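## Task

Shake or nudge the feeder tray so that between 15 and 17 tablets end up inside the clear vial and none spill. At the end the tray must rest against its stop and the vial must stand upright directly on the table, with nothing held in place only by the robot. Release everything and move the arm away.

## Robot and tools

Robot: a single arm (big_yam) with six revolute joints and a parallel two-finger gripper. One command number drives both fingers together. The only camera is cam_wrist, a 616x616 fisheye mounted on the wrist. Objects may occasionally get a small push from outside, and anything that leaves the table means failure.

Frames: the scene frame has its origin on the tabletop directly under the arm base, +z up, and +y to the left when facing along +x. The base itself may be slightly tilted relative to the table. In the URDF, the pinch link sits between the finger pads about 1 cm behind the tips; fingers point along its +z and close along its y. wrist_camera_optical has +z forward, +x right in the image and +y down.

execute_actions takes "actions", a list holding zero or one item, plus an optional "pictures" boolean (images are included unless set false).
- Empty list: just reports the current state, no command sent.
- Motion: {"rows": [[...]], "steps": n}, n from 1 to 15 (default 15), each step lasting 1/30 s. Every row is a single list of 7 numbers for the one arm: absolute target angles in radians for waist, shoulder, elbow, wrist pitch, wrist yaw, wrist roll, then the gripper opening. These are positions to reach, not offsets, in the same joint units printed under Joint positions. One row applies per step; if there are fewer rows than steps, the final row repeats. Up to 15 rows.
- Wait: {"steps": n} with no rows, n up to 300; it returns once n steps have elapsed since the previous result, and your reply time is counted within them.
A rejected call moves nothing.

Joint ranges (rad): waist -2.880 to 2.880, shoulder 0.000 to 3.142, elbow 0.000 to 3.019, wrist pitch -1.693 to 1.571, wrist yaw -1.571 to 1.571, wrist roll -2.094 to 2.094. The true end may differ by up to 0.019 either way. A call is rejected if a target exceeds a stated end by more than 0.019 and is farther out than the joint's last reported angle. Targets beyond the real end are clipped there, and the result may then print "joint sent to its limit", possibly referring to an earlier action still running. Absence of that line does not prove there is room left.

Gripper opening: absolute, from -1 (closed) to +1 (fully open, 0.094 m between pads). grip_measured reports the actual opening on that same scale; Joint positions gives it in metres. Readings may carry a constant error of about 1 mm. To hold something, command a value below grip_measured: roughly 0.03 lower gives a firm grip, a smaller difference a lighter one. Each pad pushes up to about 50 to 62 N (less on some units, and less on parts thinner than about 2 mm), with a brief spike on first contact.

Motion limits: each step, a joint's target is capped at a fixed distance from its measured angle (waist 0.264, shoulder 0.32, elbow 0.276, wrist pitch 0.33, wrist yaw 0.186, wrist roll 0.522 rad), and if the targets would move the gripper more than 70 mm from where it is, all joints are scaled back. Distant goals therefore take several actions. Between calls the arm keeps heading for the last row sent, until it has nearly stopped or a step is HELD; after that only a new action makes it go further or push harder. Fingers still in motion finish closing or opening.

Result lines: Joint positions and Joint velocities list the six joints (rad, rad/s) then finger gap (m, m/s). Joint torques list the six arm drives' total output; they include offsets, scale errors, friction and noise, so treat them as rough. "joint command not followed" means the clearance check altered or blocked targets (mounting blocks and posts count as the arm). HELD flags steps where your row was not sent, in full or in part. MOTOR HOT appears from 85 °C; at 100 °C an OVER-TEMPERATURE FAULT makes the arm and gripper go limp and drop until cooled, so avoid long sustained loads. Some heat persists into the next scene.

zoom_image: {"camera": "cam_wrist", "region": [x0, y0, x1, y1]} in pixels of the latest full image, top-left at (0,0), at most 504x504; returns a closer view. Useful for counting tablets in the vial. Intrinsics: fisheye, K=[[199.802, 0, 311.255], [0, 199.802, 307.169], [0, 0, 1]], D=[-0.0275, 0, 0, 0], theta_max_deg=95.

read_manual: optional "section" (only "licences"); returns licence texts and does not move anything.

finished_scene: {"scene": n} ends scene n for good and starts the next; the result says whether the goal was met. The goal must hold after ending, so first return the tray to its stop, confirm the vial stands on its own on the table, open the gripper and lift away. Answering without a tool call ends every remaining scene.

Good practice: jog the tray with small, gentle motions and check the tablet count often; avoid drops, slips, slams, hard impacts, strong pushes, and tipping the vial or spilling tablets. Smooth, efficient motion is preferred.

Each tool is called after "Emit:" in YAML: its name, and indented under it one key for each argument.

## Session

Emit:
execute_actions:
  actions: []

Scene clock: 0.00 s of 4800.00 s.
grip_measured=+1.000
Joint positions: [-1.595  1.121  0.891 -1.186 -0.173  1.962  0.094]
Joint velocities: [-0.005  0.005 -0.022 -0.002  0.066 -0.007  0.   ]
Joint torques (N m, as the arm reports them, + toward a larger angle): no reading
Motor temperatures (°C, as the motors report them): [22 22 25 23 22 21]

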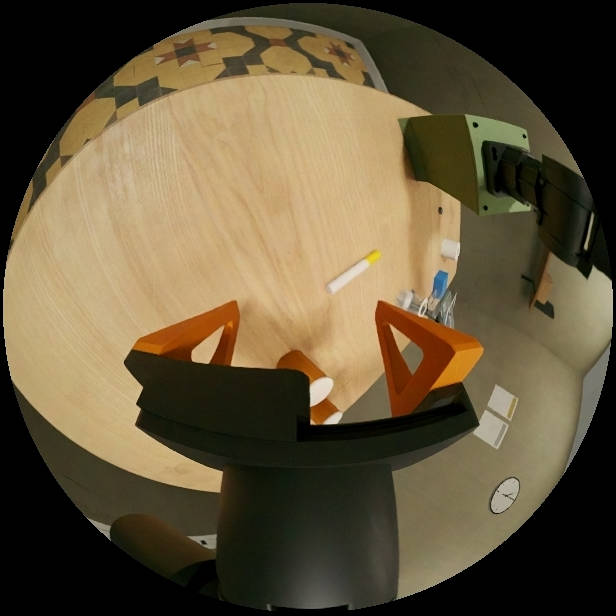

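Emit:
execute_actions:
  actions:
    - {"rows":[[-1.59,1.08,0.89,-1.18,-0.15,1.8,1],[-1.59,1.04,0.89,-1.17,-0.1,1.6,1],[-1.58,1.0,0.89,-1.16,-0.1,1.4,1],[-1.57,0.96,0.89,-1.15,0,1.2,1],[-1.55,0.92,0.89,-1.14,0,1.0,1],[-1.53,0.88,0.89,-1.13,0,0.8,1],[-1.5,0.85,0.89,-1.12,0,0.6,1],[-1.46,0.83,0.89,-1.1,0,0.4,1],[-1.42,0.82,0.89,-1.1,0,0.2,1],[-1.37,0.82,0.89,-1.1,0,0,1],[-1.32,0.82,0.89,-1.1,0,0,1],[-1.27,0.82,0.89,-1.1,0,0,1],[-1.22,0.82,0.89,-1.1,0,0,1],[-1.17,0.82,0.89,-1.1,0,0,1],[-1.12,0.82,0.89,-1.1,0,0,1]]}
  pictures: false

Emit:
execute_actions:
  actions:
    - {"rows":[[-0.6,1.0,0.95,-1.05,0,-1.7,0.3]]}
  pictures: false

Emit:
execute_actions:
  actions:
    - {"rows":[[-0.5,1.1,0.96,-1.04,0,-1.7,0.3],[-0.45,1.15,0.97,-1.03,0,-1.7,0.3],[-0.4,1.2,0.98,-1.02,0,-1.7,0.3],[-0.36,1.25,0.99,-1.01,0,-1.7,0.3],[-0.32,1.3,1.0,-1.0,0,-1.7,0.3],[-0.28,1.34,1.0,-1.0,0,-1.7,0.3],[-0.25,1.38,1.0,-1.0,0,-1.7,0.3],[-0.22,1.41,1.0,-1.0,0,-1.7,0.3],[-0.2,1.44,1.0,-1.0,0,-1.7,0.3],[-0.18,1.46,1.0,-1.0,0,-1.7,0.3]]}
  pictures: false

Emit:
execute_actions:
  actions:
    - {"steps":40}

Scene clock: 6.80 s of 4800.00 s.
grip_measured=+1.000
Joint positions: [-1.211  0.778  0.888 -1.106 -0.001  0.618  0.094]
Joint velocities: [ 1.558  0.19  -0.012  0.002  0.007 -2.718  0.   ]
Joint torques (N m, as the arm reports them, + toward a larger angle): [-0.91 -7.83  6.89  0.18 -0.09 -0.02]
Motor temperatures (°C, as the motors report them): [22 22 25 23 22 21]
Steps of this call (steps 1 to 90: nothing new was sent; then 3.30 s passed at rest; steps 91 to 105: all 15 steps of this action). Readings (joint positions):
91: [-1.595 1.119 0.891 -1.186 -0.164 1.939]
92: [-1.595 1.111 0.891 -1.185 -0.133 1.882]
94: [-1.591 1.071 0.888 -1.173 -0.059 1.699]
98: [-1.543 0.904 0.888 -1.133 -0.002 1.306]
105: the state above

Scene clock: 7.30 s of 4800.00 s.
grip_measured=+0.302
Joint positions: [-0.573  1.008  0.915 -1.055 -0.004 -0.702  0.061]
Joint velocities: [-0.22  -0.083  0.012 -0.007  0.022 -2.747 -0.   ]
Joint torques (N m, as the arm reports them, + toward a larger angle): [ 2.21 -8.81  8.57  0.24 -0.32 -0.09]
Motor temperatures (°C, as the motors report them): [22 22 25 23 22 21]
Steps of this call (steps 1 to 15: all 15 steps of this action). Readings (joint positions):
1: [-1.155 0.794 0.889 -1.101 -0.000 0.545]
2: [-1.094 0.819 0.895 -1.093 -0.000 0.478]
4: [-0.964 0.891 0.909 -1.074 0.000 0.334]
8: [-0.680 1.001 0.914 -1.055 0.000 -0.008]
15: the state above

Scene clock: 7.80 s of 4800.00 s.
grip_measured=+0.302
Joint positions: [-0.15   1.504  0.989 -1.002 -0.    -1.613  0.061]
Joint velocities: [ 0.024  0.044  0.002 -0.012  0.007 -0.491  0.   ]
Joint torques (N m, as the arm reports them, + toward a larger angle): [  6.17 -13.66   5.69   0.06  -0.56  -0.05]
Motor temperatures (°C, as the motors report them): [22 22 25 23 22 21]
Steps of this call (steps 1 to 15: all 15 steps of this action). Readings (joint positions):
1: [-0.573 1.012 0.917 -1.054 -0.001 -0.800]
2: [-0.560 1.026 0.923 -1.053 0.001 -0.897]
4: [-0.495 1.088 0.947 -1.040 0.001 -1.067]
8: [-0.329 1.271 0.984 -1.011 0.001 -1.345]
15: the state above

Scene clock: 9.13 s of 4800.00 s.
grip_measured=+0.301
Joint positions: [-0.159  1.455  0.989 -1.002 -0.    -1.687  0.061]
Joint velocities: [ 0.005  0.005 -0.007 -0.017 -0.022 -0.007  0.   ]
Joint torques (N m, as the arm reports them, + toward a larger angle): [ 6.5  -8.65  6.02  0.06 -0.55 -0.07]
Motor temperatures (°C, as the motors report them): [22 22 26 23 22 21]
Steps of this call (steps 1 to 30: the robot went on to your last target; steps 31 to 40: nothing new was sent). Readings (joint positions):
1: [-0.150 1.503 0.989 -1.002 -0.000 -1.628]
2: [-0.152 1.497 0.989 -1.002 -0.000 -1.640]
4: [-0.156 1.481 0.989 -1.002 -0.000 -1.657]
8: [-0.159 1.457 0.989 -1.002 -0.000 -1.674]
40: the state above
The arm was judged still, so your last target was given up. Only a new action makes it travel on or press farther. Fingers that are still opening or closing keep moving.

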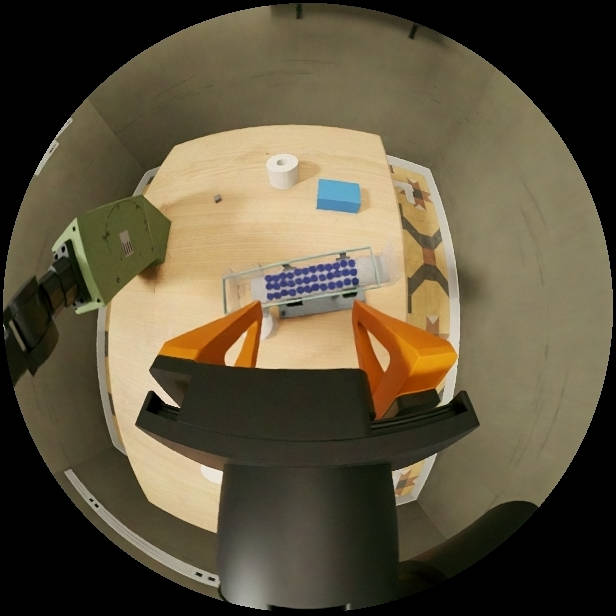

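Emit:
execute_actions:
  actions:
    - {"rows":[[-0.16,1.455,0.99,-1.0,0,-1.69,1]],"steps":8}

Emit:
zoom_image:
  camera: "cam_wrist"
  region: [200, 225, 420, 365]

Scene clock: 11.93 s of 4800.00 s.
grip_measured=+1.000
Joint positions: [-0.159  1.455  0.989 -1.002 -0.    -1.687  0.094]
Joint velocities: [-0.005 -0.005 -0.012 -0.002 -0.007 -0.037  0.   ]
Joint torques (N m, as the arm reports them, + toward a larger angle): [ 8.18 -9.05  5.21  0.04 -0.56  0.01]
Motor temperatures (°C, as the motors report them): [22 22 26 23 22 21]
Steps of this call (steps 1 to 76: nothing new was sent; steps 77 to 84: all 8 steps of this action). Readings (joint positions):
77: [-0.159 1.455 0.989 -1.002 -0.000 -1.687]
78: [-0.159 1.455 0.989 -1.002 -0.000 -1.687]
80: [-0.159 1.455 0.989 -1.002 -0.000 -1.687]
84: the state above

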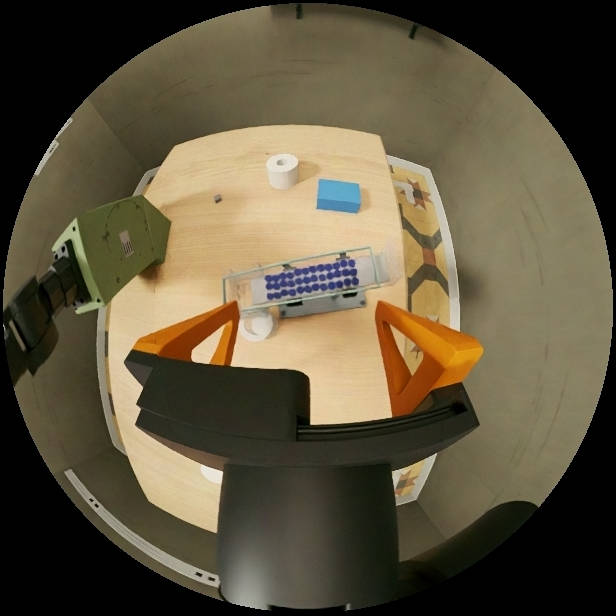

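Region (200, 225, 420, 365) of cam_wrist's 616x616 image, scaled by 2.291, with more detail than that image has; it fills the top 321 rows of this view, and the rest is white.

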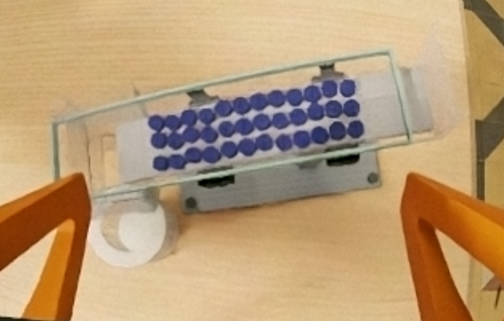

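Emit:
execute_actions:
  actions:
    - {"rows":[[-0.19,1.46,1.0,-1.01,0,-1.75,0.5],[-0.23,1.47,1.0,-1.02,0,-1.8,0],[-0.27,1.48,1.01,-1.03,-0.02,-1.85,-0.4],[-0.31,1.49,1.01,-1.04,-0.04,-1.9,-0.4],[-0.35,1.50,1.02,-1.05,-0.06,-1.95,-0.4],[-0.39,1.51,1.02,-1.06,-0.08,-2.0,-0.4],[-0.43,1.52,1.03,-1.07,-0.11,-2.05,-0.4],[-0.47,1.54,1.03,-1.07,-0.14,-2.09,-0.4],[-0.51,1.56,1.04,-1.07,-0.17,-2.09,-0.4],[-0.55,1.58,1.04,-1.07,-0.2,-2.09,-0.4],[-0.59,1.60,1.045,-1.07,-0.22,-2.09,-0.4],[-0.62,1.62,1.045,-1.07,-0.24,-2.09,-0.4],[-0.65,1.64,1.045,-1.07,-0.265,-2.09,-0.4],[-0.67,1.66,1.045,-1.06,-0.265,-2.09,-0.4],[-0.69,1.68,1.045,-1.05,-0.265,-2.09,-0.4]]}
  pictures: false

Emit:
execute_actions:
  actions:
    - {"rows":[[-0.70,1.70,1.045,-1.04,-0.265,-2.09,-0.4],[-0.71,1.715,1.045,-1.025,-0.265,-2.09,-0.4],[-0.72,1.73,1.045,-1.01,-0.265,-2.09,-0.4],[-0.725,1.745,1.045,-1.0,-0.265,-2.09,-0.4],[-0.73,1.76,1.045,-0.99,-0.265,-2.09,-0.4],[-0.735,1.77,1.045,-0.98,-0.265,-2.09,-0.4],[-0.74,1.78,1.045,-0.97,-0.265,-2.09,-0.4],[-0.74,1.79,1.045,-0.962,-0.265,-2.09,-0.4]]}
  pictures: false

Emit:
execute_actions:
  actions:
    - {"steps":10}

Scene clock: 33.40 s of 4800.00 s.
grip_measured=-0.399
Joint positions: [-0.654  1.622  1.039 -1.057 -0.258 -2.042  0.028]
Joint velocities: [-0.816  0.601  0.037  0.012 -0.066 -0.227 -0.001]
Joint torques (N m, as the arm reports them, + toward a larger angle): [  8.86 -10.74   2.58  -0.79  -0.73  -0.1 ]
Motor temperatures (°C, as the motors report them): [23 23 27 23 22 21]
Steps of this call (steps 1 to 15: the robot went on to your last target; steps 16 to 90: nothing new was sent; then 17.97 s passed at rest; steps 91 to 105: all 15 steps of this action). Readings (joint positions):
91: [-0.159 1.455 0.989 -1.002 -0.000 -1.695]
92: [-0.163 1.455 0.989 -1.004 -0.001 -1.711]
94: [-0.195 1.457 0.989 -1.016 -0.028 -1.763]
98: [-0.358 1.486 0.998 -1.051 -0.116 -1.911]
105: the state above

Scene clock: 33.90 s of 4800.00 s.
grip_measured=-0.399
Joint positions: [-0.726  1.783  1.039 -0.971 -0.262 -2.076  0.028]
Joint velocities: [-0.015 -0.015 -0.012  0.007 -0.066 -0.037  0.   ]
Joint torques (N m, as the arm reports them, + toward a larger angle): [  6.94 -12.77   1.31  -0.9   -0.66  -0.09]
Motor temperatures (°C, as the motors report them): [23 23 27 23 22 21]
Steps of this call (steps 1 to 15: all 15 steps of this action). Readings (joint positions):
1: [-0.678 1.643 1.039 -1.054 -0.259 -2.049]
2: [-0.697 1.663 1.039 -1.048 -0.259 -2.055]
4: [-0.719 1.702 1.039 -1.029 -0.259 -2.063]
8: [-0.726 1.761 1.039 -0.988 -0.261 -2.071]
15: the state above

Scene clock: 34.23 s of 4800.00 s.
grip_measured=-0.399
Joint positions: [-0.726  1.783  1.039 -0.971 -0.262 -2.077  0.028]
Joint velocities: [ 0.005  0.005  0.007 -0.002 -0.051  0.022  0.   ]
Joint torques (N m, as the arm reports them, + toward a larger angle): [  6.42 -12.45   1.27  -0.8   -0.64  -0.09]
Motor temperatures (°C, as the motors report them): [23 23 26 23 22 21]
Steps of this call (steps 1 to 10: the robot went on to your last target). Readings (joint positions):
1: [-0.726 1.783 1.039 -0.971 -0.262 -2.076]
2: [-0.726 1.783 1.039 -0.971 -0.262 -2.076]
4: [-0.726 1.783 1.039 -0.971 -0.262 -2.076]
8: [-0.726 1.783 1.039 -0.971 -0.262 -2.077]
10: the state above

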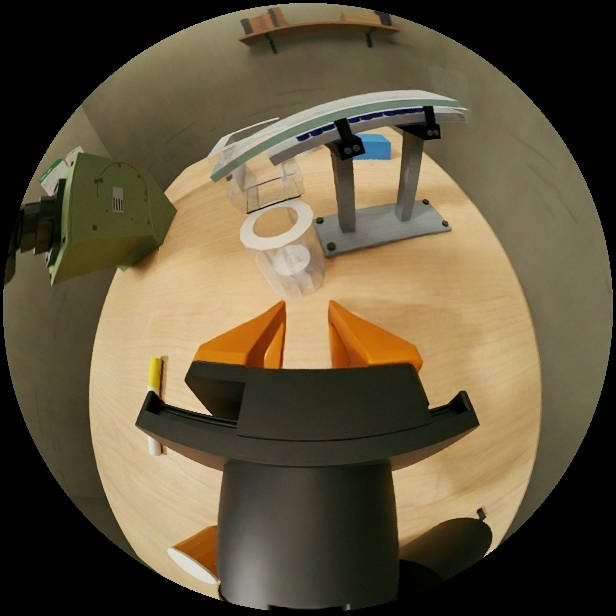

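Emit:
execute_actions:
  actions:
    - {"rows":[[-0.72,1.80,1.028,-0.955,-0.263,-2.09,-0.4],[-0.717,1.803,1.022,-0.947,-0.263,-2.09,-0.4],[-0.714,1.805,1.016,-0.939,-0.263,-2.09,-0.4],[-0.711,1.808,1.01,-0.931,-0.263,-2.09,-0.4],[-0.708,1.81,1.004,-0.923,-0.263,-2.09,-0.4],[-0.705,1.813,0.998,-0.915,-0.263,-2.09,-0.4],[-0.702,1.815,0.992,-0.907,-0.263,-2.09,-0.4],[-0.698,1.818,0.986,-0.899,-0.263,-2.09,-0.4],[-0.694,1.82,0.98,-0.891,-0.263,-2.09,-0.4],[-0.69,1.823,0.975,-0.883,-0.263,-2.09,-0.4],[-0.686,1.826,0.97,-0.875,-0.263,-2.09,-0.4]]}
  pictures: false

Emit:
execute_actions:
  actions:
    - {"steps":10}

Scene clock: 39.97 s of 4800.00 s.
grip_measured=-0.399
Joint positions: [-0.694  1.808  0.975 -0.886 -0.262 -2.077  0.028]
Joint velocities: [ 0.044  0.063 -0.017  0.017  0.007 -0.051  0.001]
Joint torques (N m, as the arm reports them, + toward a larger angle): [  7.85 -10.83   0.12  -0.6   -0.57  -0.07]
Motor temperatures (°C, as the motors report them): [23 23 26 23 22 21]
Steps of this call (steps 1 to 15: the robot went on to your last target; steps 16 to 90: nothing new was sent; then 2.23 s passed at rest; steps 91 to 105: all 15 steps of this action). Readings (joint positions):
91: [-0.726 1.783 1.039 -0.969 -0.262 -2.077]
92: [-0.726 1.783 1.038 -0.965 -0.262 -2.077]
94: [-0.725 1.783 1.031 -0.952 -0.262 -2.077]
98: [-0.720 1.786 1.006 -0.922 -0.262 -2.077]
105: the state above

Scene clock: 40.30 s of 4800.00 s.
grip_measured=-0.399
Joint positions: [-0.692  1.81   0.974 -0.884 -0.262 -2.077  0.028]
Joint velocities: [ 0.005 -0.005 -0.007 -0.002 -0.007 -0.007 -0.   ]
Joint torques (N m, as the arm reports them, + toward a larger angle): [  8.23 -10.19   0.03  -0.73  -0.58  -0.09]
Motor temperatures (°C, as the motors report them): [23 23 26 23 22 21]
Steps of this call (steps 1 to 10: the robot went on to your last target). Readings (joint positions):
1: [-0.692 1.809 0.974 -0.886 -0.262 -2.077]
2: [-0.692 1.810 0.974 -0.885 -0.262 -2.077]
4: [-0.692 1.810 0.974 -0.884 -0.262 -2.077]
8: [-0.692 1.810 0.974 -0.884 -0.262 -2.077]
10: the state above

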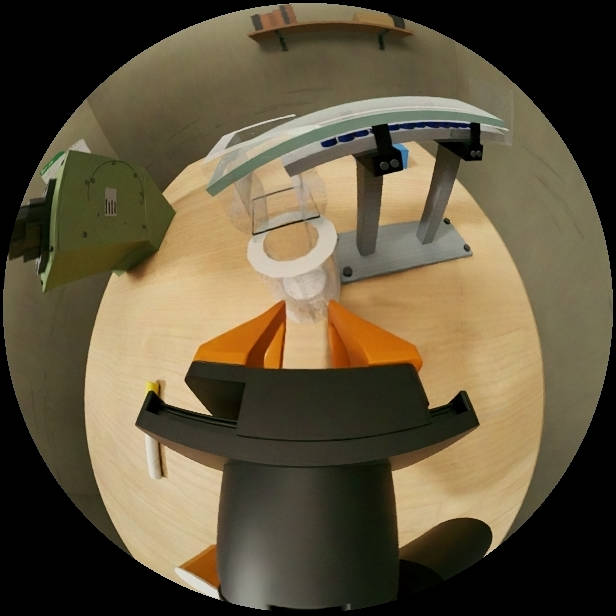

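Cradled. Continue to ~90%.

Emit:
execute_actions:
  actions:
    - {"rows":[[-0.683,1.828,0.966,-0.869,-0.263,-2.09,-0.4],[-0.68,1.83,0.962,-0.863,-0.263,-2.09,-0.4],[-0.677,1.832,0.958,-0.857,-0.263,-2.09,-0.4],[-0.674,1.834,0.954,-0.851,-0.263,-2.09,-0.4],[-0.671,1.836,0.95,-0.845,-0.263,-2.09,-0.4],[-0.668,1.838,0.946,-0.839,-0.263,-2.09,-0.4],[-0.665,1.84,0.942,-0.833,-0.263,-2.09,-0.4],[-0.662,1.842,0.938,-0.827,-0.263,-2.09,-0.4],[-0.659,1.844,0.934,-0.821,-0.263,-2.09,-0.4],[-0.656,1.846,0.93,-0.815,-0.263,-2.09,-0.4],[-0.653,1.848,0.925,-0.81,-0.263,-2.09,-0.4],[-0.65,1.85,0.92,-0.805,-0.263,-2.09,-0.4]]}
  pictures: false

Emit:
execute_actions:
  actions:
    - {"steps":10}

Emit:
zoom_image:
  camera: "cam_wrist"
  region: [180, 130, 400, 350]

Scene clock: 44.97 s of 4800.00 s.
grip_measured=-0.399
Joint positions: [-0.66   1.829  0.926 -0.817 -0.262 -2.077  0.028]
Joint velocities: [ 0.054  0.063 -0.042  0.051  0.007 -0.037 -0.001]
Joint torques (N m, as the arm reports them, + toward a larger angle): [  8.66 -10.17  -0.27  -0.75  -0.59  -0.09]
Motor temperatures (°C, as the motors report them): [23 23 26 23 22 21]
Steps of this call (steps 1 to 15: the robot went on to your last target; steps 16 to 90: nothing new was sent; then 1.17 s passed at rest; steps 91 to 105: all 15 steps of this action). Readings (joint positions):
91: [-0.692 1.810 0.974 -0.882 -0.262 -2.077]
92: [-0.692 1.810 0.974 -0.879 -0.262 -2.077]
94: [-0.691 1.810 0.970 -0.870 -0.262 -2.077]
98: [-0.683 1.812 0.955 -0.846 -0.262 -2.077]
105: the state above

Scene clock: 45.30 s of 4800.00 s.
grip_measured=-0.399
Joint positions: [-0.658  1.833  0.925 -0.814 -0.262 -2.077  0.028]
Joint velocities: [-0.005 -0.005  0.002 -0.007  0.066  0.007 -0.001]
Joint torques (N m, as the arm reports them, + toward a larger angle): [ 8.56 -9.97 -0.37 -0.7  -0.59 -0.09]
Motor temperatures (°C, as the motors report them): [23 23 26 23 22 21]
Steps of this call (steps 1 to 10: the robot went on to your last target). Readings (joint positions):
1: [-0.658 1.831 0.925 -0.816 -0.262 -2.077]
2: [-0.658 1.832 0.925 -0.815 -0.262 -2.077]
4: [-0.658 1.833 0.925 -0.815 -0.262 -2.077]
8: [-0.658 1.833 0.925 -0.814 -0.262 -2.077]
10: the state above

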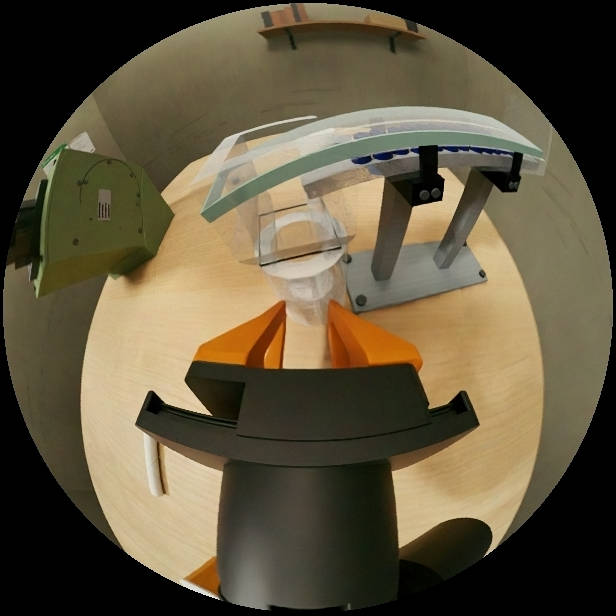

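Region (180, 130, 400, 350) of cam_wrist's 616x616 image, scaled by 2.291, with more detail than that image has.

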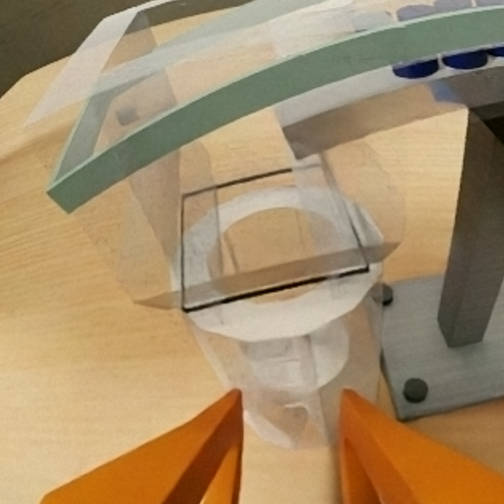

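About 7 mm more.

Emit:
execute_actions:
  actions:
    - {"rows":[[-0.645,1.853,0.915,-0.80,-0.263,-2.09,-0.4],[-0.642,1.856,0.911,-0.794,-0.263,-2.09,-0.4],[-0.638,1.858,0.906,-0.788,-0.263,-2.09,-0.4]]}

Emit:
zoom_image:
  camera: "cam_wrist"
  region: [180, 130, 400, 350]

Scene clock: 47.57 s of 4800.00 s.
grip_measured=-0.399
Joint positions: [-0.648  1.837  0.913 -0.796 -0.262 -2.077  0.028]
Joint velocities: [ 0.005  0.005 -0.017 -0.002  0.007 -0.051 -0.001]
Joint torques (N m, as the arm reports them, + toward a larger angle): [ 8.81 -9.73 -0.63 -0.69 -0.59 -0.08]
Motor temperatures (°C, as the motors report them): [23 23 26 23 22 21]
Steps of this call (steps 1 to 15: the robot went on to your last target; steps 16 to 53: nothing new was sent; steps 54 to 68: all 15 steps of this action). Readings (joint positions):
54: [-0.658 1.833 0.925 -0.813 -0.262 -2.077]
55: [-0.657 1.833 0.924 -0.810 -0.262 -2.077]
57: [-0.655 1.833 0.921 -0.802 -0.262 -2.077]
61: [-0.650 1.835 0.914 -0.797 -0.262 -2.077]
68: the state above

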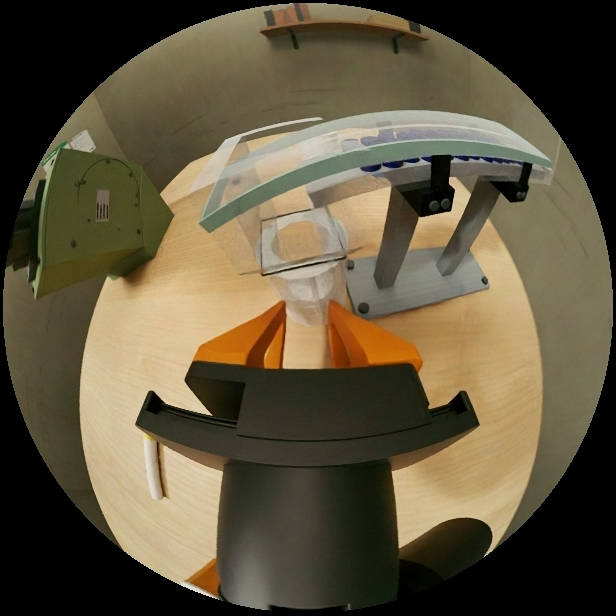

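Region (180, 130, 400, 350) of cam_wrist's 616x616 image, scaled by 2.291, with more detail than that image has.

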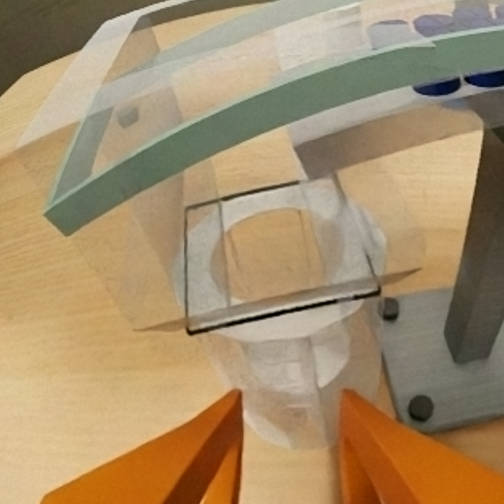

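Emit:
execute_actions:
  actions:
    - {"rows":[[-0.655,1.81,0.92,-0.82,-0.25,-2.08,-0.4],[-0.655,1.785,0.93,-0.84,-0.23,-2.08,-0.4],[-0.655,1.76,0.94,-0.86,-0.2,-2.08,-0.4],[-0.65,1.73,0.95,-0.88,-0.17,-2.08,-0.4],[-0.64,1.70,0.96,-0.9,-0.14,-2.05,-0.4],[-0.63,1.67,0.97,-0.92,-0.11,-2.05,-0.4],[-0.61,1.64,0.98,-0.94,-0.08,-2.0,-0.2],[-0.59,1.62,1.0,-0.96,-0.05,-2.0,0],[-0.56,1.60,1.02,-0.98,-0.02,-1.95,0.2],[-0.53,1.59,1.04,-1.0,0,-1.95,0.2],[-0.5,1.59,1.06,-1.01,0,-1.9,0.2],[-0.47,1.59,1.08,-1.02,0,-1.9,0.2],[-0.44,1.60,1.10,-1.03,0,-1.85,0.2],[-0.41,1.61,1.12,-1.03,0,-1.85,0.2],[-0.38,1.62,1.14,-1.03,0,-1.85,0.2]]}
  pictures: false

Emit:
execute_actions:
  actions:
    - {"rows":[[-0.35,1.63,1.16,-1.03,0,-1.85,0.2],[-0.32,1.645,1.18,-1.03,0,-1.85,0.2],[-0.29,1.66,1.2,-1.03,0,-1.85,0.2],[-0.26,1.675,1.22,-1.03,0,-1.85,0.2],[-0.235,1.69,1.24,-1.03,0,-1.85,0.2],[-0.21,1.705,1.26,-1.03,0,-1.85,0.2],[-0.19,1.72,1.275,-1.03,0,-1.85,0.2],[-0.175,1.735,1.285,-1.03,0,-1.85,0.2],[-0.165,1.75,1.295,-1.03,0,-1.85,0.2],[-0.16,1.765,1.298,-1.03,0,-1.85,0.2]]}
  pictures: false

Emit:
execute_actions:
  actions:
    - {"steps":10}

Emit:
zoom_image:
  camera: "cam_wrist"
  region: [180, 150, 420, 370]

Scene clock: 57.70 s of 4800.00 s.
grip_measured=+0.199
Joint positions: [-0.462  1.568  1.11  -1.01  -0.002 -1.927  0.056]
Joint velocities: [ 1.079  0.024  0.73  -0.066  0.037  0.418 -0.001]
Joint torques (N m, as the arm reports them, + toward a larger angle): [ 9.52 -7.9   2.89 -1.1  -0.41  0.14]
Motor temperatures (°C, as the motors report them): [23 23 25 23 22 21]
Steps of this call (steps 1 to 15: the robot went on to your last target; steps 16 to 90: nothing new was sent; then 6.63 s passed at rest; steps 91 to 105: all 15 steps of this action). Readings (joint positions):
91: [-0.648 1.835 0.913 -0.799 -0.258 -2.077]
92: [-0.648 1.831 0.913 -0.806 -0.246 -2.077]
94: [-0.648 1.808 0.916 -0.837 -0.196 -2.077]
98: [-0.640 1.700 0.942 -0.915 -0.076 -2.053]
105: the state above

Scene clock: 58.20 s of 4800.00 s.
grip_measured=+0.199
Joint positions: [-0.136  1.766  1.27  -1.022 -0.002 -1.865  0.056]
Joint velocities: [-0.054  0.063 -0.002 -0.012 -0.066  0.081 -0.   ]
Joint torques (N m, as the arm reports them, + toward a larger angle): [  9.9  -12.33   7.12  -0.59  -0.44   0.17]
Motor temperatures (°C, as the motors report them): [23 23 25 23 22 21]
Steps of this call (steps 1 to 15: all 15 steps of this action). Readings (joint positions):
1: [-0.425 1.572 1.133 -1.011 -0.002 -1.914]
2: [-0.388 1.578 1.153 -1.012 -0.002 -1.903]
4: [-0.317 1.601 1.187 -1.015 -0.002 -1.889]
8: [-0.201 1.677 1.244 -1.018 -0.002 -1.873]
15: the state above

Scene clock: 58.53 s of 4800.00 s.
grip_measured=+0.199
Joint positions: [-0.137  1.766  1.271 -1.023 -0.002 -1.864  0.056]
Joint velocities: [-0.005 -0.005  0.007  0.002 -0.022 -0.066  0.001]
Joint torques (N m, as the arm reports them, + toward a larger angle): [ 10.08 -12.4    7.08  -0.46  -0.46   0.18]
Motor temperatures (°C, as the motors report them): [23 23 25 23 22 21]
Steps of this call (steps 1 to 10: the robot went on to your last target). Readings (joint positions):
1: [-0.137 1.766 1.270 -1.022 -0.002 -1.865]
2: [-0.137 1.766 1.270 -1.023 -0.002 -1.865]
4: [-0.137 1.766 1.271 -1.023 -0.002 -1.864]
8: [-0.137 1.766 1.271 -1.023 -0.002 -1.864]
10: the state above

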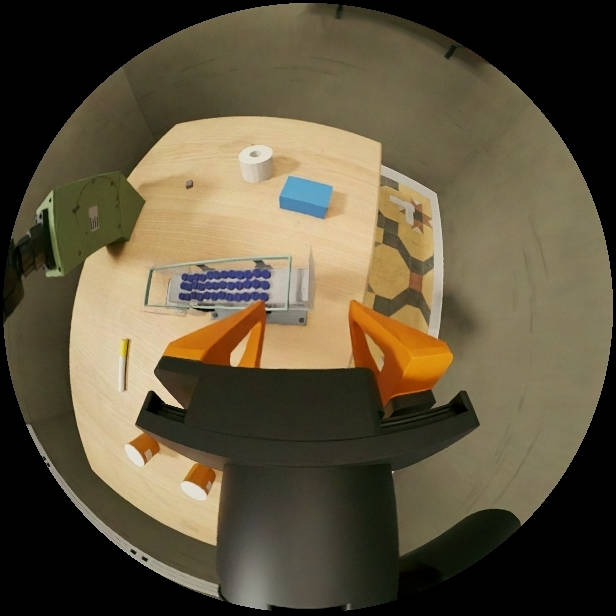

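Region (180, 150, 420, 370) of cam_wrist's 616x616 image, scaled by 2.100, with more detail than that image has; it fills the top 462 rows of this view, and the rest is white.

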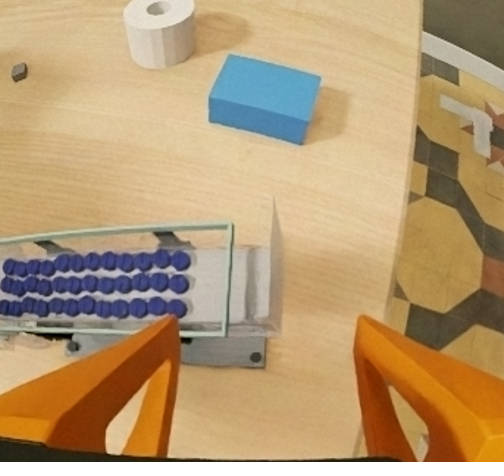

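Emit:
execute_actions:
  actions:
    - {"rows":[[-0.15,1.78,1.26,-1.01,0,-1.85,0.2],[-0.155,1.79,1.255,-1.005,0,-1.85,0.2],[-0.16,1.8,1.25,-1.0,0,-1.85,0.2],[-0.165,1.81,1.245,-0.995,0,-1.85,0.2],[-0.17,1.82,1.24,-0.99,0,-1.85,0.2],[-0.175,1.83,1.235,-0.985,0,-1.85,0.2],[-0.18,1.84,1.23,-0.98,0,-1.85,0.2],[-0.182,1.848,1.224,-0.98,0,-1.85,0.2]]}
  pictures: false

Emit:
execute_actions:
  actions:
    - {"steps":8}

Emit:
zoom_image:
  camera: "cam_wrist"
  region: [120, 210, 380, 370]

Scene clock: 63.90 s of 4800.00 s.
grip_measured=+0.199
Joint positions: [-0.159  1.843  1.229 -0.986 -0.003 -1.863  0.056]
Joint velocities: [-0.024 -0.005 -0.007  0.027 -0.051 -0.022 -0.001]
Joint torques (N m, as the arm reports them, + toward a larger angle): [ 10.15 -12.29   3.94  -0.21  -0.48   0.14]
Motor temperatures (°C, as the motors report them): [23 23 26 23 22 21]
Steps of this call (steps 1 to 15: the robot went on to your last target; steps 16 to 90: nothing new was sent; then 1.87 s passed at rest; steps 91 to 105: all 15 steps of this action). Readings (joint positions):
91: [-0.137 1.766 1.271 -1.022 -0.002 -1.864]
92: [-0.137 1.766 1.271 -1.020 -0.002 -1.864]
94: [-0.137 1.768 1.268 -1.011 -0.002 -1.863]
98: [-0.143 1.792 1.254 -0.992 -0.002 -1.863]
105: the state above

Scene clock: 64.17 s of 4800.00 s.
grip_measured=+0.199
Joint positions: [-0.159  1.842  1.229 -0.985 -0.003 -1.863  0.056]
Joint velocities: [ 0.015 -0.005 -0.007 -0.002 -0.037 -0.007 -0.001]
Joint torques (N m, as the arm reports them, + toward a larger angle): [ 10.2  -11.66   3.93  -0.01  -0.46   0.16]
Motor temperatures (°C, as the motors report them): [23 23 26 23 22 21]
Steps of this call (steps 1 to 8: the robot went on to your last target). Readings (joint positions):
1: [-0.159 1.843 1.229 -0.985 -0.003 -1.863]
2: [-0.159 1.842 1.229 -0.985 -0.003 -1.863]
4: [-0.159 1.842 1.229 -0.985 -0.003 -1.863]
8: the state above

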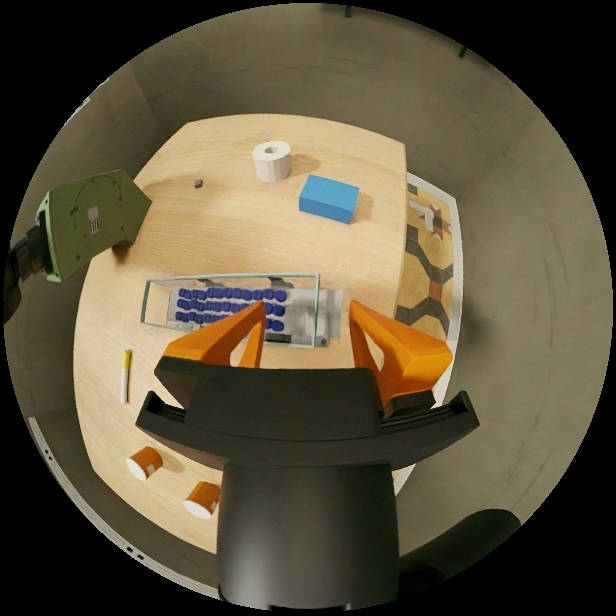

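Region (120, 210, 380, 370) of cam_wrist's 616x616 image, scaled by 1.938, with more detail than that image has; it fills the top 310 rows of this view, and the rest is white.

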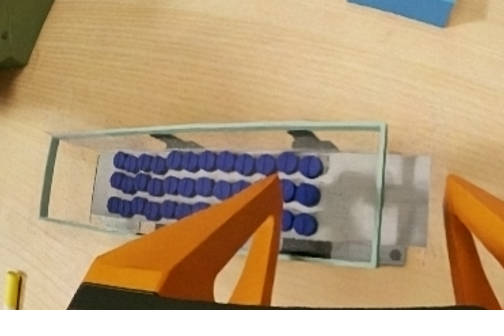

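Emit:
execute_actions:
  actions:
    - {"rows":[[-0.165,1.845,1.222,-0.993,0,-1.86,0.12],[-0.165,1.845,1.222,-0.993,0,-1.86,0.05],[-0.165,1.845,1.222,-0.993,0,-1.86,-0.03],[-0.165,1.845,1.222,-0.993,0,-1.86,-0.11],[-0.165,1.845,1.222,-0.993,0,-1.86,-0.19],[-0.165,1.845,1.222,-0.993,0,-1.86,-0.27],[-0.165,1.845,1.222,-0.993,0,-1.86,-0.35],[-0.165,1.845,1.222,-0.993,0,-1.86,-0.43],[-0.165,1.845,1.222,-0.993,0,-1.86,-0.51],[-0.165,1.845,1.222,-0.993,0,-1.86,-0.57],[-0.165,1.845,1.222,-0.993,0,-1.86,0.2]]}
  pictures: false

Emit:
execute_actions:
  actions:
    - {"rows":[[-0.165,1.845,1.222,-0.993,0,-1.86,0.12],[-0.165,1.845,1.222,-0.993,0,-1.86,0.05],[-0.165,1.845,1.222,-0.993,0,-1.86,-0.03],[-0.165,1.845,1.222,-0.993,0,-1.86,-0.11],[-0.165,1.845,1.222,-0.993,0,-1.86,-0.19],[-0.165,1.845,1.222,-0.993,0,-1.86,-0.27],[-0.165,1.845,1.222,-0.993,0,-1.86,-0.35],[-0.165,1.845,1.222,-0.993,0,-1.86,-0.43],[-0.165,1.845,1.222,-0.993,0,-1.86,-0.51],[-0.165,1.845,1.222,-0.993,0,-1.86,-0.57],[-0.165,1.845,1.222,-0.993,0,-1.86,0.2]]}
  pictures: false

Emit:
execute_actions:
  actions:
    - {"steps":12}

Emit:
zoom_image:
  camera: "cam_wrist"
  region: [130, 260, 290, 350]

Scene clock: 71.33 s of 4800.00 s.
grip_measured=+0.194
Joint positions: [-0.153  1.839  1.233 -0.983 -0.005 -1.859  0.056]
Joint velocities: [-0.005  0.005 -0.007 -0.056 -0.007 -0.051  0.007]
Joint torques (N m, as the arm reports them, + toward a larger angle): [ 11.15 -12.04   3.64  -0.51  -0.36   0.04]
Motor temperatures (°C, as the motors report them): [23 23 26 23 22 21]
Steps of this call (steps 1 to 15: the robot went on to your last target; steps 16 to 90: nothing new was sent; then 3.67 s passed at rest; steps 91 to 105: all 15 steps of this action). Readings (joint positions):
91: [-0.159 1.842 1.229 -0.985 -0.003 -1.863]
92: [-0.159 1.842 1.229 -0.985 -0.003 -1.862]
94: [-0.159 1.842 1.229 -0.985 -0.007 -1.861]
98: [-0.156 1.840 1.231 -0.978 -0.011 -1.859]
105: the state above

Scene clock: 71.83 s of 4800.00 s.
grip_measured=+0.194
Joint positions: [-0.153  1.838  1.233 -0.982 -0.005 -1.859  0.056]
Joint velocities: [-0.015  0.005 -0.002 -0.071  0.095  0.007  0.008]
Joint torques (N m, as the arm reports them, + toward a larger angle): [ 11.43 -12.13   3.6   -0.5   -0.36   0.04]
Motor temperatures (°C, as the motors report them): [23 24 26 23 22 21]
Steps of this call (steps 1 to 15: all 15 steps of this action). Readings (joint positions):
1: [-0.153 1.839 1.233 -0.984 -0.005 -1.859]
2: [-0.153 1.839 1.233 -0.984 -0.004 -1.859]
4: [-0.153 1.839 1.233 -0.983 -0.004 -1.859]
8: [-0.153 1.839 1.233 -0.972 -0.007 -1.859]
15: the state above

Scene clock: 72.23 s of 4800.00 s.
grip_measured=+0.199
Joint positions: [-0.153  1.838  1.233 -0.984 -0.004 -1.859  0.056]
Joint velocities: [-0.005 -0.015  0.002 -0.012 -0.051 -0.051  0.   ]
Joint torques (N m, as the arm reports them, + toward a larger angle): [ 10.79 -11.89   3.63  -0.63  -0.37   0.04]
Motor temperatures (°C, as the motors report them): [23 24 26 23 22 21]
Steps of this call (steps 1 to 12: the robot went on to your last target). Readings (joint positions):
1: [-0.153 1.838 1.233 -0.984 -0.005 -1.859]
2: [-0.153 1.838 1.233 -0.984 -0.004 -1.859]
4: [-0.153 1.838 1.233 -0.984 -0.004 -1.859]
8: [-0.153 1.838 1.233 -0.984 -0.004 -1.859]
12: the state above

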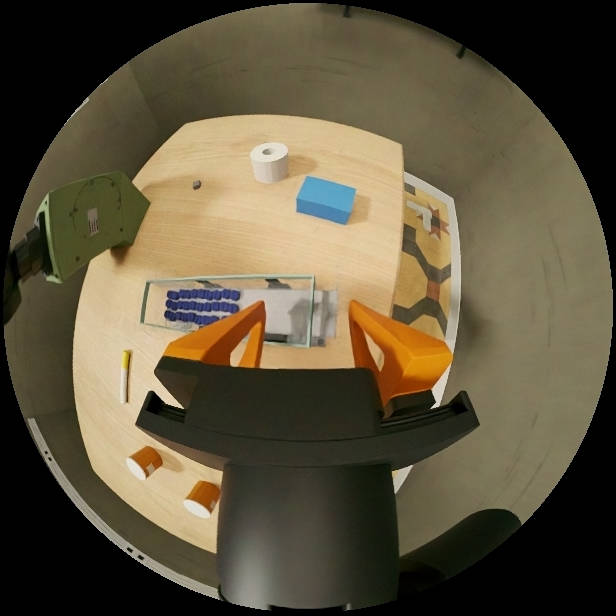

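Region (130, 260, 290, 350) of cam_wrist's 616x616 image, scaled by 3.150, with more detail than that image has; it fills the top 284 rows of this view, and the rest is white.

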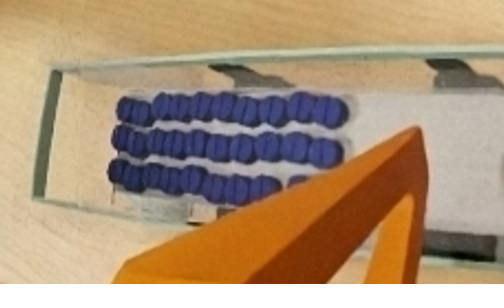

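Emit:
execute_actions:
  actions:
    - {"rows":[[-0.165,1.845,1.222,-0.993,0,-1.86,0.12],[-0.165,1.845,1.222,-0.993,0,-1.86,0.05],[-0.165,1.845,1.222,-0.993,0,-1.86,-0.03],[-0.165,1.845,1.222,-0.993,0,-1.86,-0.11],[-0.165,1.845,1.222,-0.993,0,-1.86,-0.19],[-0.165,1.845,1.222,-0.993,0,-1.86,-0.27],[-0.165,1.845,1.222,-0.993,0,-1.86,-0.35],[-0.165,1.845,1.222,-0.993,0,-1.86,-0.43],[-0.165,1.845,1.222,-0.993,0,-1.86,-0.51],[-0.165,1.845,1.222,-0.993,0,-1.86,-0.57],[-0.165,1.845,1.222,-0.993,0,-1.86,0.1]]}
  pictures: false

Emit:
execute_actions:
  actions:
    - {"steps":15}

Emit:
zoom_image:
  camera: "cam_wrist"
  region: [140, 270, 250, 345]

Scene clock: 79.13 s of 4800.00 s.
grip_measured=+0.096
Joint positions: [-0.153  1.837  1.232 -0.982 -0.005 -1.859  0.051]
Joint velocities: [-0.015 -0.024 -0.012 -0.081 -0.081 -0.007  0.006]
Joint torques (N m, as the arm reports them, + toward a larger angle): [ 11.22 -11.97   3.73  -0.47  -0.35   0.04]
Motor temperatures (°C, as the motors report them): [23 24 26 23 22 21]
Steps of this call (steps 1 to 15: the robot went on to your last target; steps 16 to 90: nothing new was sent; then 3.40 s passed at rest; steps 91 to 105: all 15 steps of this action). Readings (joint positions):
91: [-0.153 1.838 1.233 -0.984 -0.004 -1.859]
92: [-0.153 1.838 1.233 -0.984 -0.004 -1.859]
94: [-0.153 1.838 1.233 -0.983 -0.004 -1.859]
98: [-0.153 1.838 1.233 -0.972 -0.007 -1.859]
105: the state above

Scene clock: 79.63 s of 4800.00 s.
grip_measured=+0.099
Joint positions: [-0.153  1.837  1.232 -0.985 -0.004 -1.859  0.052]
Joint velocities: [ 0.005  0.005 -0.007 -0.002 -0.022 -0.007  0.   ]
Joint torques (N m, as the arm reports them, + toward a larger angle): [ 11.16 -11.69   3.67  -0.62  -0.37   0.04]
Motor temperatures (°C, as the motors report them): [23 24 26 23 22 21]
Steps of this call (steps 1 to 15: the robot went on to your last target). Readings (joint positions):
1: [-0.153 1.837 1.232 -0.984 -0.005 -1.859]
2: [-0.153 1.837 1.232 -0.984 -0.004 -1.859]
4: [-0.153 1.837 1.232 -0.985 -0.004 -1.859]
8: [-0.153 1.837 1.232 -0.985 -0.004 -1.859]
15: the state above
The arm was judged still, so your last target was given up. Only a new action makes it travel on or press farther. Fingers that are still opening or closing keep moving.

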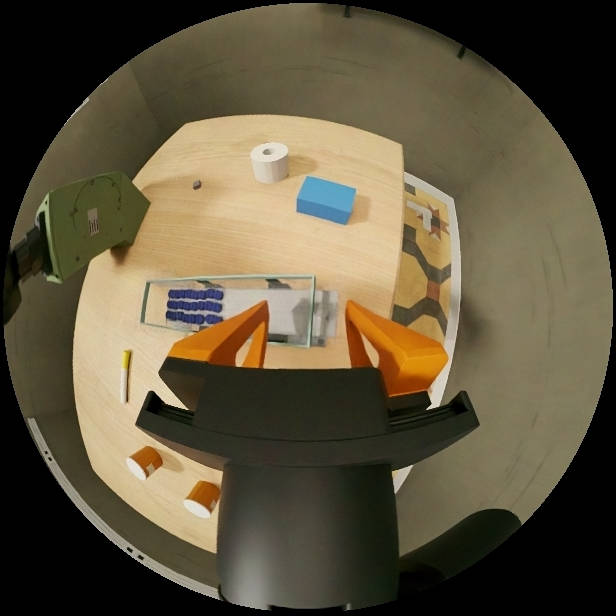

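Region (140, 270, 250, 345) of cam_wrist's 616x616 image, scaled by 4.582, with more detail than that image has; it fills the top 344 rows of this view, and the rest is white.

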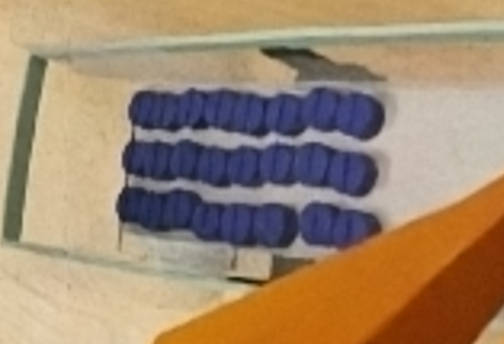

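Emit:
execute_actions:
  actions:
    - {"rows":[[-0.165,1.845,1.222,-0.993,0,-1.86,0.04],[-0.165,1.845,1.222,-0.993,0,-1.86,-0.02],[-0.165,1.845,1.222,-0.993,0,-1.86,-0.08],[-0.165,1.845,1.222,-0.993,0,-1.86,-0.14],[-0.165,1.845,1.222,-0.993,0,-1.86,-0.2],[-0.165,1.845,1.222,-0.993,0,-1.86,-0.26],[-0.165,1.845,1.222,-0.993,0,-1.86,-0.31],[-0.165,1.845,1.222,-0.993,0,-1.86,-0.35],[-0.165,1.845,1.222,-0.993,0,-1.86,0.1]]}
  pictures: false

Emit:
execute_actions:
  actions:
    - {"steps":15}

Emit:
zoom_image:
  camera: "cam_wrist"
  region: [140, 270, 250, 345]

Scene clock: 83.70 s of 4800.00 s.
grip_measured=+0.098
Joint positions: [-0.153  1.837  1.232 -0.984 -0.004 -1.859  0.052]
Joint velocities: [-0.005 -0.015 -0.007 -0.017 -0.022  0.022 -0.   ]
Joint torques (N m, as the arm reports them, + toward a larger angle): [ 10.89 -11.7    3.59  -0.6   -0.39   0.04]
Motor temperatures (°C, as the motors report them): [24 24 26 23 22 21]
Steps of this call (steps 1 to 90: nothing new was sent; then 0.57 s passed at rest; steps 91 to 105: all 15 steps of this action). Readings (joint positions):
91: [-0.153 1.837 1.232 -0.985 -0.004 -1.859]
92: [-0.153 1.837 1.232 -0.985 -0.004 -1.859]
94: [-0.153 1.837 1.232 -0.982 -0.004 -1.859]
98: [-0.153 1.837 1.232 -0.973 -0.006 -1.859]
105: the state above

Scene clock: 84.20 s of 4800.00 s.
grip_measured=+0.099
Joint positions: [-0.153  1.837  1.232 -0.984 -0.004 -1.859  0.052]
Joint velocities: [-0.015 -0.005 -0.002 -0.012 -0.022  0.051  0.   ]
Joint torques (N m, as the arm reports them, + toward a larger angle): [ 10.9  -11.94   3.71  -0.63  -0.38   0.04]
Motor temperatures (°C, as the motors report them): [24 24 26 23 22 21]
Steps of this call (steps 1 to 15: the robot went on to your last target). Readings (joint positions):
1: [-0.153 1.837 1.232 -0.984 -0.004 -1.859]
2: [-0.153 1.837 1.232 -0.984 -0.004 -1.859]
4: [-0.153 1.837 1.232 -0.984 -0.004 -1.859]
8: [-0.153 1.837 1.232 -0.984 -0.004 -1.859]
15: the state above
The arm was judged still, so your last target was given up. Only a new action makes it travel on or press farther. Fingers that are still opening or closing keep moving.

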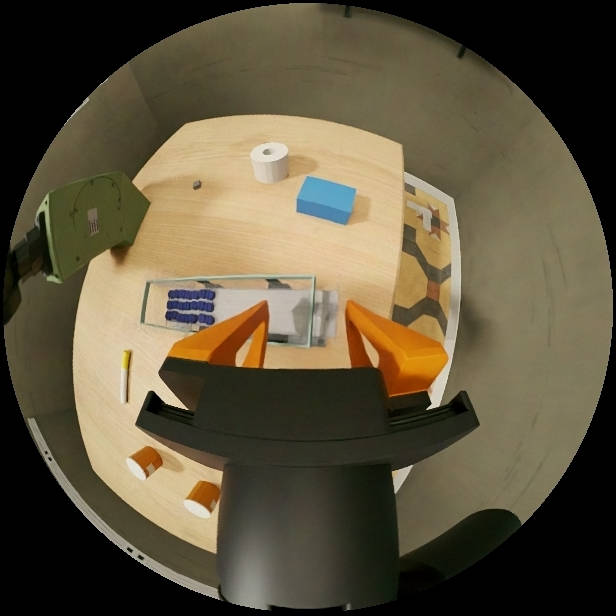

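Region (140, 270, 250, 345) of cam_wrist's 616x616 image, scaled by 4.582, with more detail than that image has; it fills the top 344 rows of this view, and the rest is white.

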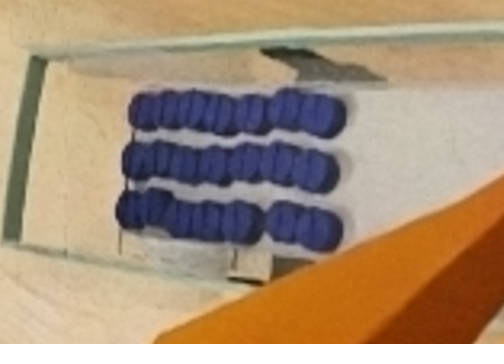

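Seven rows. Retract and check.

Emit:
execute_actions:
  actions:
    - {"rows":[[-0.16,1.825,1.23,-0.98,0,-1.86,0.45],[-0.16,1.81,1.23,-0.98,0,-1.86,0.45],[-0.16,1.79,1.23,-0.98,0,-1.86,0.45],[-0.16,1.77,1.23,-0.99,0,-1.86,0.45],[-0.16,1.75,1.23,-1.0,0,-1.86,0.45],[-0.16,1.73,1.23,-1.01,0,-1.86,0.45],[-0.16,1.71,1.22,-1.02,0,-1.86,0.45],[-0.16,1.685,1.21,-1.03,0,-1.86,0.45],[-0.17,1.66,1.19,-1.04,0,-1.86,0.2],[-0.18,1.635,1.17,-1.05,0,-1.86,0],[-0.19,1.61,1.15,-1.06,0,-1.86,-0.3],[-0.2,1.585,1.13,-1.07,0,-1.86,-0.6],[-0.21,1.56,1.11,-1.08,0,-1.86,-0.6],[-0.22,1.54,1.09,-1.09,0,-1.86,-0.6],[-0.23,1.52,1.08,-1.1,0,-1.86,-0.6]]}
  pictures: false

Emit:
execute_actions:
  actions:
    - {"steps":15}

Emit:
zoom_image:
  camera: "cam_wrist"
  region: [180, 200, 340, 330]

Scene clock: 89.70 s of 4800.00 s.
grip_measured=-0.596
Joint positions: [-0.176  1.539  1.126 -1.071 -0.004 -1.859  0.019]
Joint velocities: [-0.308 -0.806 -0.496 -0.349 -0.037  0.037 -0.006]
Joint torques (N m, as the arm reports them, + toward a larger angle): [ 6.35 -7.68  4.14 -0.34 -0.37  0.03]
Motor temperatures (°C, as the motors report them): [24 24 26 23 22 21]
Steps of this call (steps 1 to 90: nothing new was sent; then 2.00 s passed at rest; steps 91 to 105: all 15 steps of this action). Readings (joint positions):
91: [-0.153 1.837 1.232 -0.984 -0.004 -1.859]
92: [-0.153 1.835 1.232 -0.984 -0.004 -1.859]
94: [-0.153 1.826 1.232 -0.984 -0.004 -1.859]
98: [-0.153 1.760 1.228 -1.003 -0.004 -1.859]
105: the state above

Scene clock: 90.20 s of 4800.00 s.
grip_measured=-0.598
Joint positions: [-0.219  1.502  1.091 -1.095 -0.003 -1.859  0.019]
Joint velocities: [-0.005 -0.015 -0.002  0.012 -0.037 -0.022  0.001]
Joint torques (N m, as the arm reports them, + toward a larger angle): [ 8.09 -8.72  4.21 -0.41 -0.42  0.04]
Motor temperatures (°C, as the motors report them): [24 24 26 23 22 21]
Steps of this call (steps 1 to 15: the robot went on to your last target). Readings (joint positions):
1: [-0.186 1.516 1.111 -1.081 -0.004 -1.859]
2: [-0.197 1.499 1.101 -1.089 -0.004 -1.859]
4: [-0.214 1.488 1.095 -1.095 -0.004 -1.859]
8: [-0.219 1.496 1.094 -1.095 -0.003 -1.859]
15: the state above

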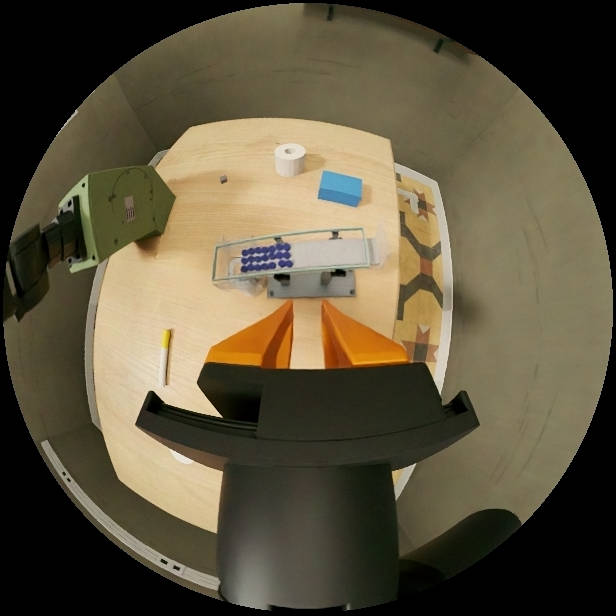

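Region (180, 200, 340, 330) of cam_wrist's 616x616 image, scaled by 3.150, with more detail than that image has; it fills the top 410 rows of this view, and the rest is white.

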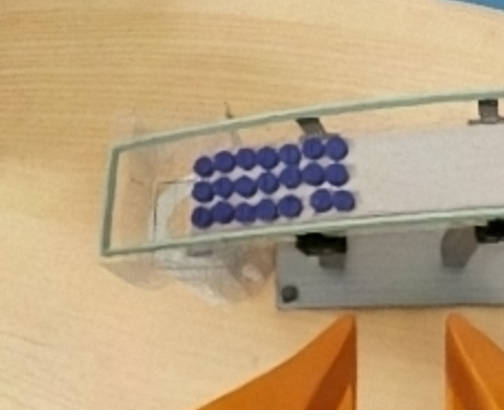

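Emit:
finished_scene:
  scene: 2

The scene is finished: the task was done.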